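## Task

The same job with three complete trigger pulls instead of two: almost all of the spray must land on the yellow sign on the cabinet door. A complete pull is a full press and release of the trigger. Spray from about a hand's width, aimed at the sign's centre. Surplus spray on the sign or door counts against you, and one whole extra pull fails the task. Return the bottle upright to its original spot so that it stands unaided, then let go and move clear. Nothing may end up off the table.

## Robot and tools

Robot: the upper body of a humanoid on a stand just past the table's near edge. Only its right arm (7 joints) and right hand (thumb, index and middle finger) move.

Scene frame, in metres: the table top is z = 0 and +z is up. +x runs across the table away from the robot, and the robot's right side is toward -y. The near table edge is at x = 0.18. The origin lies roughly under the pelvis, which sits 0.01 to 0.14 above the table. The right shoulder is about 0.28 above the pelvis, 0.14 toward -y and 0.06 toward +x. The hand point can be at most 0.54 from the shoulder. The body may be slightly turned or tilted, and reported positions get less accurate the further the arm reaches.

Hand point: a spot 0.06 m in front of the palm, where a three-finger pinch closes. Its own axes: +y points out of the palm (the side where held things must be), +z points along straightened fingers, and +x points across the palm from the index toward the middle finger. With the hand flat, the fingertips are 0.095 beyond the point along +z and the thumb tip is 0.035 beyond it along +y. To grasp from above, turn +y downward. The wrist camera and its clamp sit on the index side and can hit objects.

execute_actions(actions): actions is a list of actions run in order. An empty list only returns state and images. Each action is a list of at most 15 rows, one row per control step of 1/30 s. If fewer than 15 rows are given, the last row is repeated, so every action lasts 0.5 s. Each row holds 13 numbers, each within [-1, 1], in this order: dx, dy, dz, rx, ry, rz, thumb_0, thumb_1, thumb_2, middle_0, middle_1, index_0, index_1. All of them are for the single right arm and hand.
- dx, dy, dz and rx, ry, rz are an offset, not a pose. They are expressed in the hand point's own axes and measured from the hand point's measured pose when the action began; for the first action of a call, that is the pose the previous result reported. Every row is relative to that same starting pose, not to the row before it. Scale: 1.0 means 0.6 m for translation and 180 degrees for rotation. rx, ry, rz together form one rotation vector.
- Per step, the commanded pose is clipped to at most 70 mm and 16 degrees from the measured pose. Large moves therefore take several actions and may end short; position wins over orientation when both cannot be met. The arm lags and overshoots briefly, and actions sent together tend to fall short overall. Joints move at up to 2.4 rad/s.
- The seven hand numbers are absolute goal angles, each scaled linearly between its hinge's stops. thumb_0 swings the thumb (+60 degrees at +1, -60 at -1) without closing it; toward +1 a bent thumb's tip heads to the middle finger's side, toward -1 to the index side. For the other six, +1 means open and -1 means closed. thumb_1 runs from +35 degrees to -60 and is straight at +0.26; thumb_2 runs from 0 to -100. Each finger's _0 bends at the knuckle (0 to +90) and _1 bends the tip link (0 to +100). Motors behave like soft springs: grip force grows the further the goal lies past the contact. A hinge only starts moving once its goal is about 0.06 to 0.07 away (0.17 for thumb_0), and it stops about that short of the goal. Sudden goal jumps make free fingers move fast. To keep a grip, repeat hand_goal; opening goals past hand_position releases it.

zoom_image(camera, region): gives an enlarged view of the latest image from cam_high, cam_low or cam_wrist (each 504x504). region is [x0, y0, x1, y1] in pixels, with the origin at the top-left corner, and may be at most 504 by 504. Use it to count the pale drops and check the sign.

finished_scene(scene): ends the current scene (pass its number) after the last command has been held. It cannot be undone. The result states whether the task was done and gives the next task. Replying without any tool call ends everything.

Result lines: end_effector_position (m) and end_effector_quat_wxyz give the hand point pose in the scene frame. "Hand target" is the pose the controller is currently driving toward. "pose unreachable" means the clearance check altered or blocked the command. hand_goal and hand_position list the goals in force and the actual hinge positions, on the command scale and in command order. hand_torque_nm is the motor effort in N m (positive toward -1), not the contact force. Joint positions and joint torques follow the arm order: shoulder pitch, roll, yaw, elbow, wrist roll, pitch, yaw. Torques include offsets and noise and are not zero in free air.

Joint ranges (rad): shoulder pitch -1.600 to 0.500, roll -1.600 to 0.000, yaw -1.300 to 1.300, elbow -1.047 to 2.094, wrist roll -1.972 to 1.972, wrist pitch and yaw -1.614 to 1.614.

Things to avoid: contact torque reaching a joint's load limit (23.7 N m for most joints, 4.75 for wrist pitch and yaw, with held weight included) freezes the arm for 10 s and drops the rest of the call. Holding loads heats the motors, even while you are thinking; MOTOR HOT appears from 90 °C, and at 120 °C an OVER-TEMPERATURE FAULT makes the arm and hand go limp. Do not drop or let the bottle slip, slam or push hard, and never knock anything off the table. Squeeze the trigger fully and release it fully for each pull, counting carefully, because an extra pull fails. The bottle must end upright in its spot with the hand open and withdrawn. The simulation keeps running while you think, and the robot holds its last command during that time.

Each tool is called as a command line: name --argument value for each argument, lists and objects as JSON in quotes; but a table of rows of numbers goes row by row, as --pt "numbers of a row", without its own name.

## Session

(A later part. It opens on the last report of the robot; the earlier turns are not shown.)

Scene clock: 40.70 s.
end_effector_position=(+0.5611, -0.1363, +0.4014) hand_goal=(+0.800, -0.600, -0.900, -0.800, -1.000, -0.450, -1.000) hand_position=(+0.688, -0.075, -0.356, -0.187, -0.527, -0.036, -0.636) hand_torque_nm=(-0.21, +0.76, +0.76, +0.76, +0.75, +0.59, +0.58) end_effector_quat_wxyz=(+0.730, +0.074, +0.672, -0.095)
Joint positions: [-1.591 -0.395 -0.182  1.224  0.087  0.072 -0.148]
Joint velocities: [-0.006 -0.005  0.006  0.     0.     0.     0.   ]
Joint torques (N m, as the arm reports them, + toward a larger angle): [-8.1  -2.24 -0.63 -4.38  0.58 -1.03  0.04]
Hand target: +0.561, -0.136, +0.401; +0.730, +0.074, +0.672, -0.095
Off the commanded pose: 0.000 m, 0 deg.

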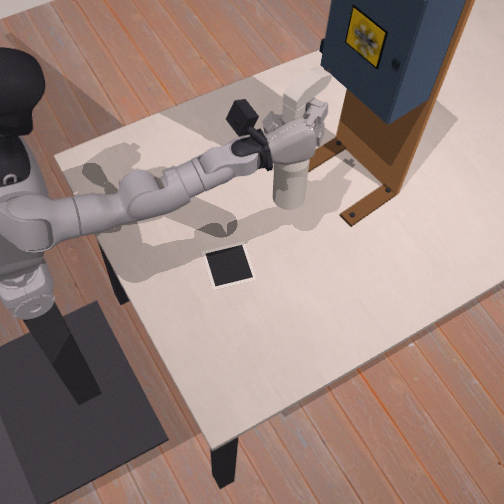

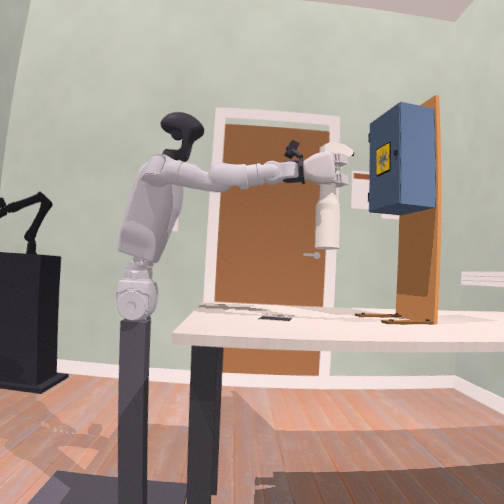

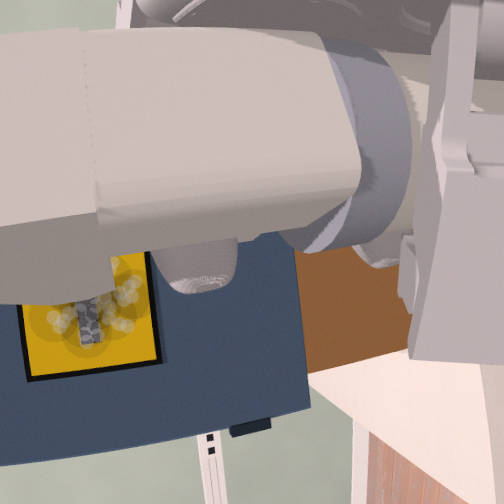

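execute_actions --actions '[[[0,0,0,0,0,0,0.8,-0.6,-0.9,-0.8,-1,0.0,-0.4]],[[0,0,0,0,-0.01,0,0.8,-0.6,-0.9,-0.8,-1,0.25,0.1]],[[0,0,0,0,0,0,0.8,-0.6,-0.9,-0.8,-1,-0.1,-0.3]],[[0,0,0,0,0,0,0.8,-0.6,-0.9,-0.8,-1,-0.3,-0.6]],[[0,0,0,0,0,0,0.8,-0.6,-0.9,-0.8,-1,-0.45,-1]]]'

zoom_image --camera "cam_high" --region '[325, 0, 405, 85]'

Scene clock: 43.37 s.
end_effector_position=(+0.5610, -0.1372, +0.4013) hand_goal=(+0.800, -0.600, -0.900, -0.800, -1.000, -0.450, -1.000) hand_position=(+0.690, -0.075, -0.356, -0.187, -0.531, -0.090, -0.577) hand_torque_nm=(-0.21, +0.76, +0.76, +0.76, +0.74, +0.51, +0.67) end_effector_quat_wxyz=(+0.740, +0.075, +0.661, -0.096)
Joint positions: [-1.59  -0.394 -0.182  1.26   0.087  0.007 -0.148]
Joint velocities: [ 0.009  0.008 -0.011  0.     0.002  0.     0.   ]
Joint torques (N m, as the arm reports them, + toward a larger angle): [-8.02 -2.18 -0.57 -4.4   0.56 -1.02  0.05]
Hand target: +0.561, -0.137, +0.401; +0.740, +0.075, +0.661, -0.096
Off the commanded pose: 0.000 m, 0 deg.

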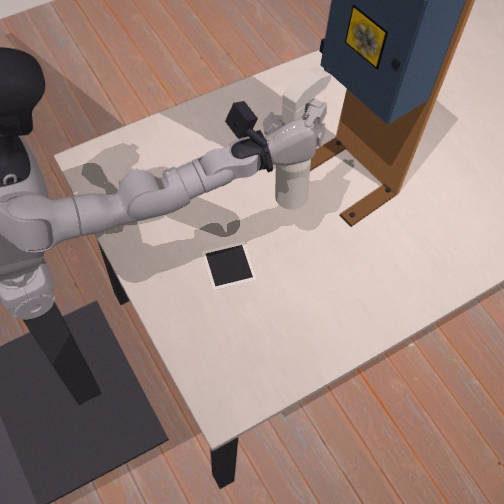

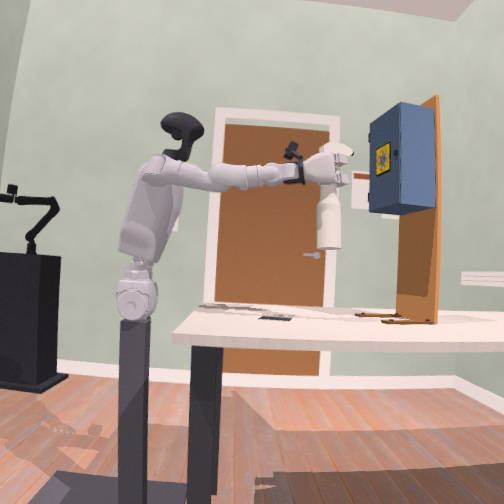

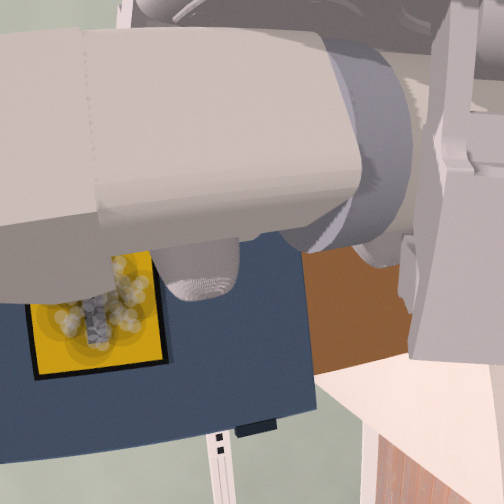

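Region (325, 0, 405, 85) of cam_high's 504x504 image, scaled by 5.929, with more detail than that image has; it fills the left 474 columns of this view, and the rest is white.

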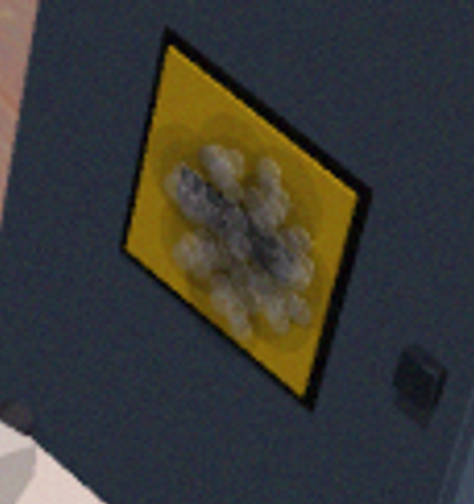

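execute_actions --actions '[[[0,0,0,0,0,0,0.8,-0.6,-0.9,-0.8,-1,0.0,-0.4]],[[0,0,0,0,0,0,0.8,-0.6,-0.9,-0.8,-1,0.25,0.1]],[[0.07,-0.023,-0.07,0,0,0,0.8,-0.6,-0.9,-0.8,-1,0.25,0.1]],[[0.07,-0.023,-0.07,0,0,0,0.8,-0.6,-0.9,-0.8,-1,0.25,0.1]],[[0.07,-0.023,-0.07,0.083,0.002,-0.009,0.8,-0.6,-0.9,-0.8,-1,0.25,0.1]],[[0,0,0,0.083,0.002,-0.009,0.8,-0.6,-0.9,-0.8,-1,0.25,0.1]],[[0,0,0,0,0,0,0.8,-0.6,-0.9,-0.8,-1,0.25,0.1]]]'

zoom_image --camera "cam_high" --region '[130, 150, 330, 350]'

zoom_image --camera "cam_low" --region '[200, 180, 350, 330]'

Scene clock: 47.30 s.
end_effector_position=(+0.4439, -0.1739, +0.2336) hand_goal=(+0.800, -0.600, -0.900, -0.800, -1.000, +0.250, +0.100) hand_position=(+0.691, -0.075, -0.356, -0.187, -0.531, +0.194, +0.049) hand_torque_nm=(-0.21, +0.76, +0.76, +0.76, +0.74, -0.08, -0.08) end_effector_quat_wxyz=(+0.695, +0.231, +0.630, -0.256)
Joint positions: [-0.532 -0.045 -0.138  0.162 -0.053  0.035 -0.678]
Joint velocities: [ 0.008  0.     0.    -0.003  0.005  0.     0.   ]
Joint torques (N m, as the arm reports them, + toward a larger angle): [-4.59 -1.08 -0.23 -4.31  0.21 -0.95  0.06]
Hand target: +0.444, -0.174, +0.233; +0.695, +0.231, +0.631, -0.256
Off the commanded pose: 0.001 m, 0 deg.

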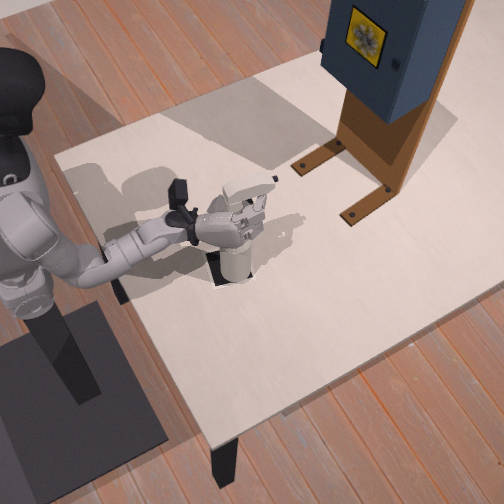

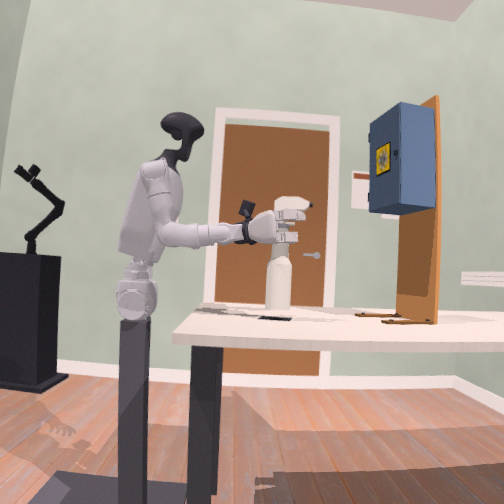

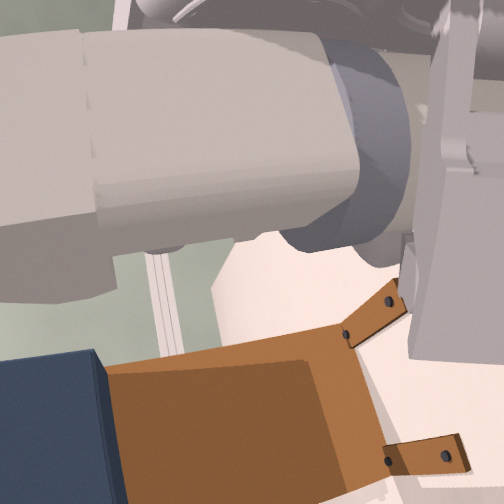

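Region (130, 150, 330, 350) of cam_high's 504x504 image, scaled by 2.520, with more detail than that image has.

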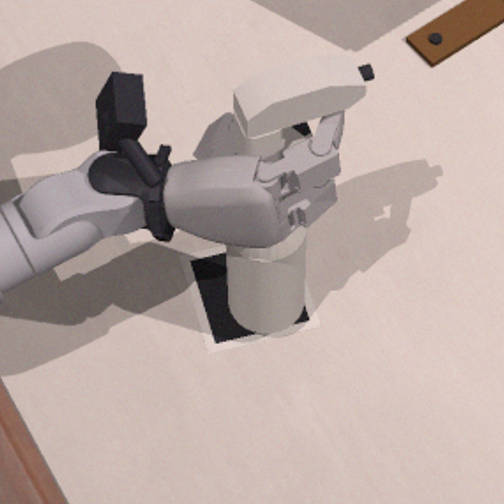

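Region (200, 180, 350, 330) of cam_low's 504x504 image, scaled by 3.360, with more detail than that image has.

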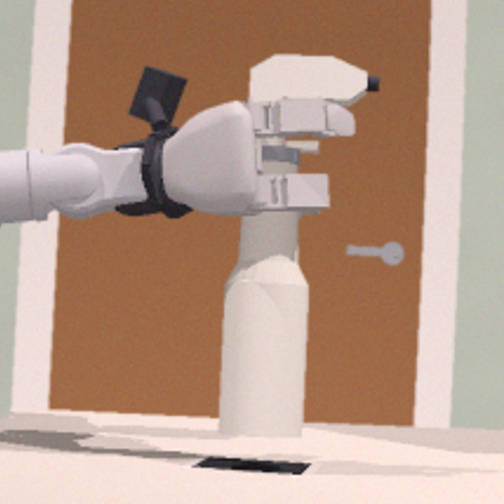

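execute_actions --actions '[[[0.012,0.024,-0.042,0,0,0.014,0.8,-0.6,-0.9,-0.8,-1,0.25,0.1]],[[0,0,0,0,0,0,0.8,-0.6,-0.9,-0.8,-1,0.25,0.1]]]'

zoom_image --camera "cam_high" --region '[130, 150, 330, 350]'

zoom_image --camera "cam_low" --region '[200, 180, 350, 330]'

Scene clock: 48.60 s.
end_effector_position=(+0.4335, -0.1474, +0.2216) hand_goal=(+0.800, -0.600, -0.900, -0.800, -1.000, +0.250, +0.100) hand_position=(+0.691, -0.075, -0.356, -0.187, -0.532, +0.196, +0.049) hand_torque_nm=(-0.21, +0.76, +0.76, +0.76, +0.74, -0.08, -0.08) end_effector_quat_wxyz=(+0.698, +0.245, +0.628, -0.240)
Joint positions: [-0.483  0.014 -0.055  0.193 -0.06  -0.066 -0.759]
Joint velocities: [ 0.002 -0.005  0.002 -0.012  0.     0.     0.   ]
Joint torques (N m, as the arm reports them, + toward a larger angle): [-4.45 -0.46 -0.12 -4.28  0.19 -0.94  0.08]
Hand target: +0.433, -0.147, +0.222; +0.698, +0.245, +0.628, -0.240
Off the commanded pose: 0.000 m, 0 deg.

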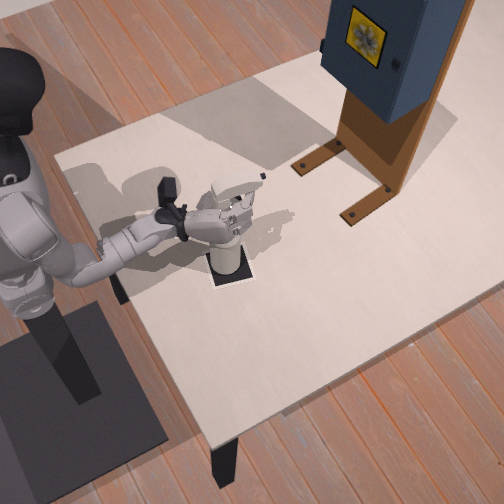

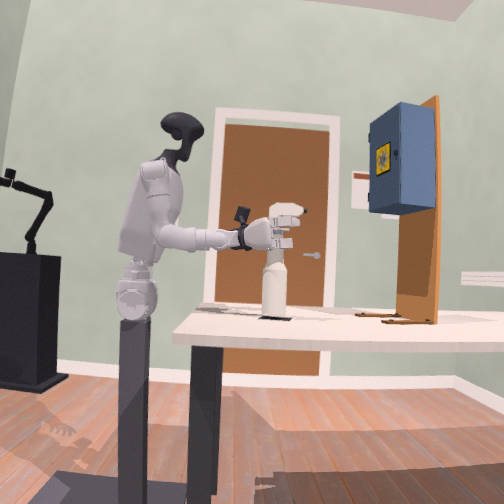

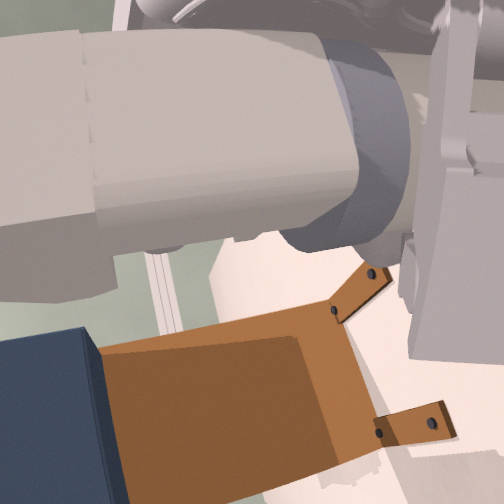

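Region (130, 150, 330, 350) of cam_high's 504x504 image, scaled by 2.520, with more detail than that image has.

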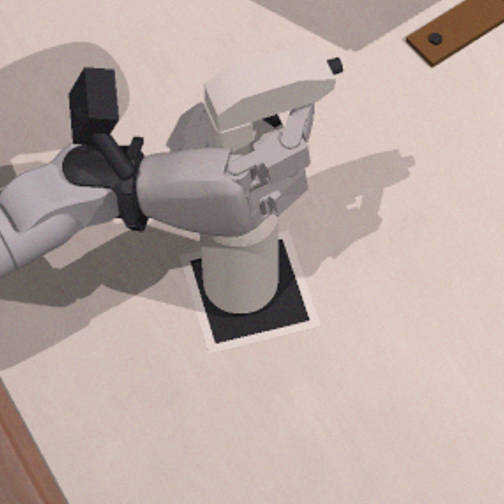

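Region (200, 180, 350, 330) of cam_low's 504x504 image, scaled by 3.360, with more detail than that image has.

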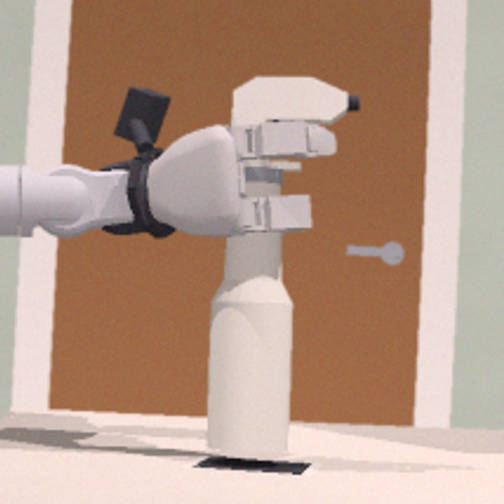

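execute_actions --actions '[[[0.005,-0.007,0.025,0,0.006,0,0.8,-0.6,-0.9,-0.8,-1,0.25,0.1]],[[0.014,0,0,0,0,0,0.8,-0.6,-0.9,-0.8,-1,0.25,0.1]],[[0,0,0,0,0,0,0.8,-0.6,-0.9,-0.8,-1,0.25,0.1]]]'

zoom_image --camera "cam_high" --region '[130, 150, 330, 350]'

zoom_image --camera "cam_low" --region '[200, 180, 350, 330]'

Scene clock: 50.30 s.
end_effector_position=(+0.4429, -0.1601, +0.2109) hand_goal=(+0.800, -0.600, -0.900, -0.800, -1.000, +0.250, +0.100) hand_position=(+0.691, -0.075, -0.356, -0.187, -0.532, +0.196, +0.049) hand_torque_nm=(-0.21, +0.76, +0.76, +0.76, +0.74, -0.08, -0.08) end_effector_quat_wxyz=(+0.692, +0.245, +0.636, -0.240)
Joint positions: [-0.534 -0.022 -0.098  0.32  -0.025 -0.125 -0.726]
Joint velocities: [-0.011 -0.009 -0.012  0.     0.002  0.     0.   ]
Joint torques (N m, as the arm reports them, + toward a larger angle): [-4.76 -0.86 -0.26 -4.3   0.29 -0.94  0.09]
Hand target: +0.443, -0.160, +0.211; +0.692, +0.245, +0.636, -0.240
Off the commanded pose: 0.000 m, 0 deg.

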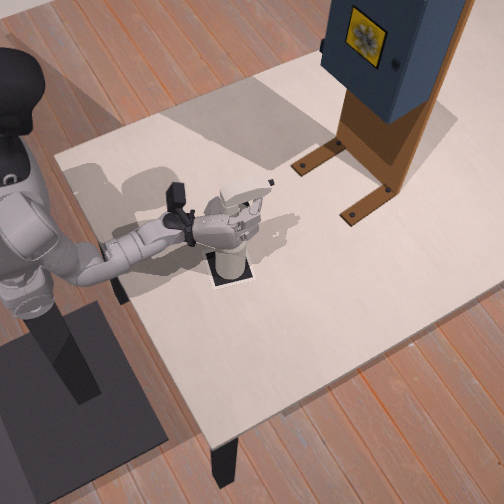

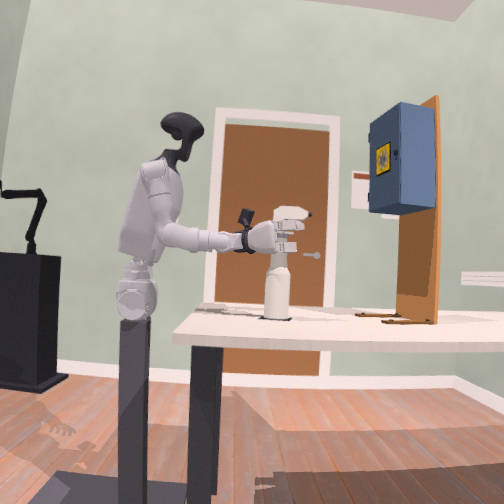

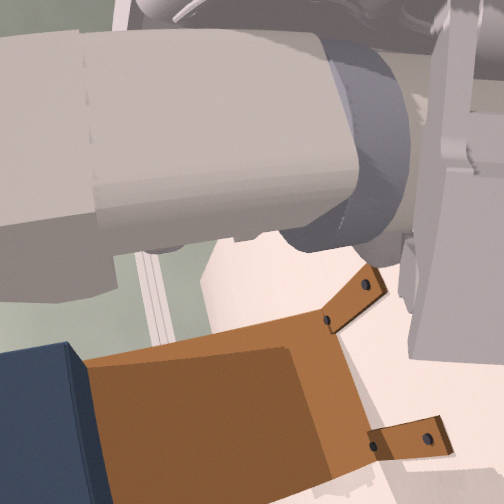

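Region (130, 150, 330, 350) of cam_high's 504x504 image, scaled by 2.520, with more detail than that image has.

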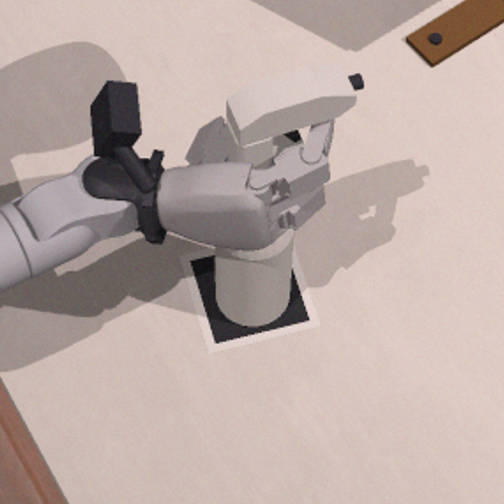

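Region (200, 180, 350, 330) of cam_low's 504x504 image, scaled by 3.360, with more detail than that image has.

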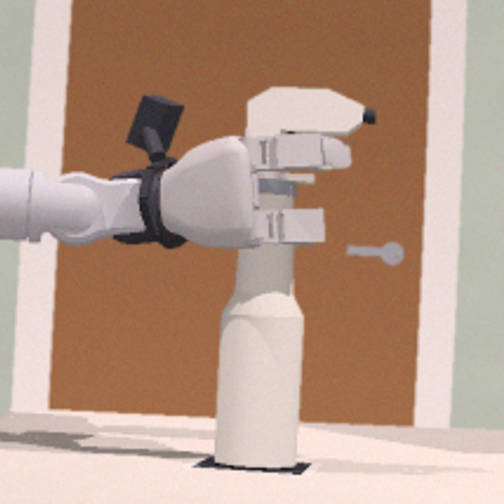

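Nearly touching. Small nudge, lower, and release.

execute_actions --actions '[[[0.007,0.006,-0.004,0,0,0,0.8,-0.6,-0.9,-0.8,-1,0.25,0.1]],[[0,0,0,0,0,0,0.8,-0.6,-0.9,-0.8,-1,0.8,0.4]],[[0,0,0,0,0,0,0.8,-0.2,-0.45,-0.3,-0.6,1,1]],[[0,0,0,0,0,0,0.8,0.3,0.1,0.1,-0.1,1,1]],[[0,0,0,0,0,0,0.4,1,1,1,1,1,1]]]'

Scene clock: 52.93 s.
end_effector_position=(+0.4436, -0.1563, +0.2073) hand_goal=(+0.400, +1.000, +1.000, +1.000, +1.000, +1.000, +1.000) hand_position=(+0.533, +0.935, +0.947, +0.943, +0.949, +0.944, +0.949) hand_torque_nm=(+0.25, -0.10, -0.08, -0.08, -0.08, -0.08, -0.08) end_effector_quat_wxyz=(+0.692, +0.245, +0.635, -0.239)
Joint positions: [-0.542 -0.014 -0.092  0.358 -0.03  -0.157 -0.736]
Joint velocities: [-0.006 -0.003 -0.011  0.003  0.002  0.     0.   ]
Joint torques (N m, as the arm reports them, + toward a larger angle): [-4.1  -0.67 -0.25 -3.58  0.22 -0.67  0.09]
Hand target: +0.444, -0.156, +0.207; +0.692, +0.245, +0.635, -0.239
Off the commanded pose: 0.000 m, 0 deg.

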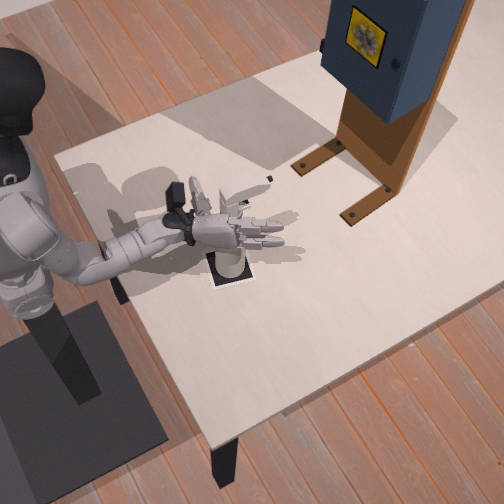

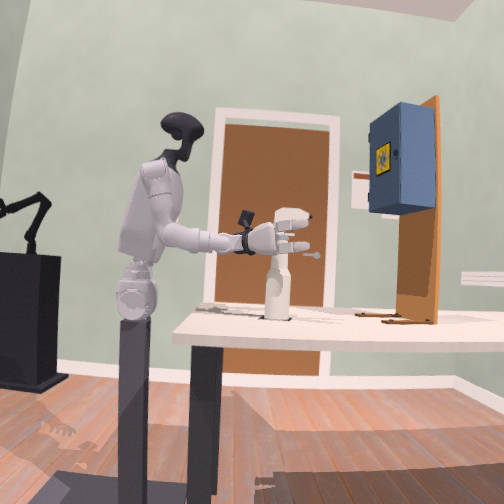

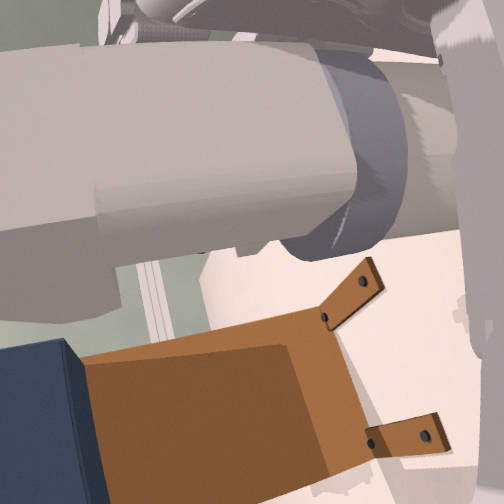

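execute_actions --actions '[[[0,-0.08,-0.04,0,0,0,0,1,1,1,1,1,1]],[[0,-0.09,-0.03,0,0,0,0,1,1,1,1,1,1]],[[0,-0.07,-0.02,0,0,0,0,1,1,1,1,1,1]]]'

zoom_image --camera "cam_high" --region '[130, 150, 330, 350]'

Scene clock: 54.53 s.
end_effector_position=(+0.3120, -0.2434, +0.1999) hand_goal=(+0.000, +1.000, +1.000, +1.000, +1.000, +1.000, +1.000) hand_position=(+0.129, +0.949, +0.949, +0.951, +0.950, +0.950, +0.950) hand_torque_nm=(+0.24, -0.08, -0.08, -0.07, -0.08, -0.07, -0.08) end_effector_quat_wxyz=(+0.693, +0.245, +0.629, -0.252)
Joint positions: [ 0.108 -0.149 -0.214 -0.172  0.2   -0.227 -0.487]
Joint velocities: [ 0.003 -0.002 -0.003 -0.014  0.     0.     0.   ]
Joint torques (N m, as the arm reports them, + toward a larger angle): [-0.92 -1.21 -1.33 -3.58  0.52 -0.78  0.15]
Hand target: +0.312, -0.243, +0.200; +0.694, +0.247, +0.628, -0.250
Off the commanded pose: 0.003 m, 1 deg.

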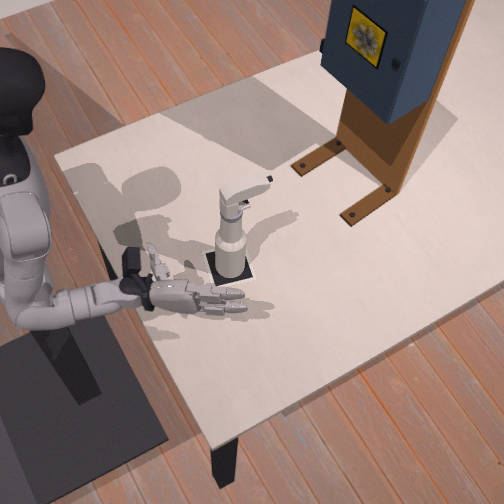

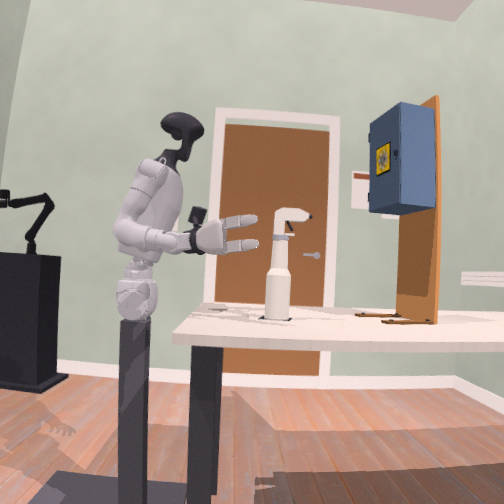

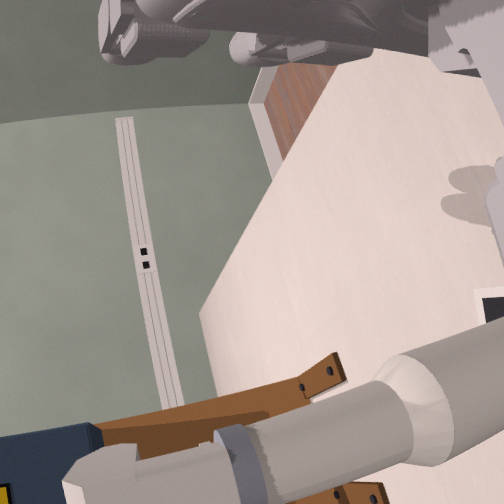

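Region (130, 150, 330, 350) of cam_high's 504x504 image, scaled by 2.520, with more detail than that image has.

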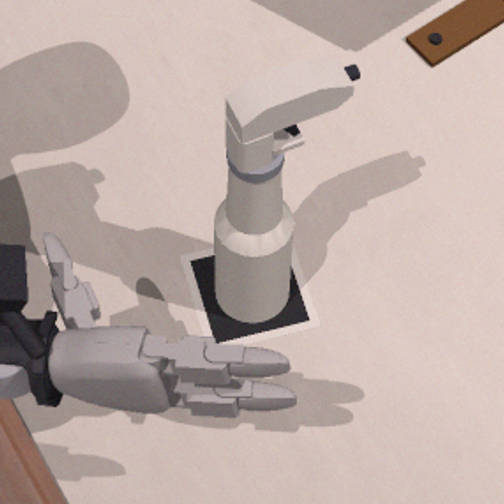

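finished_scene --scene 2

The scene is finished: the task was done.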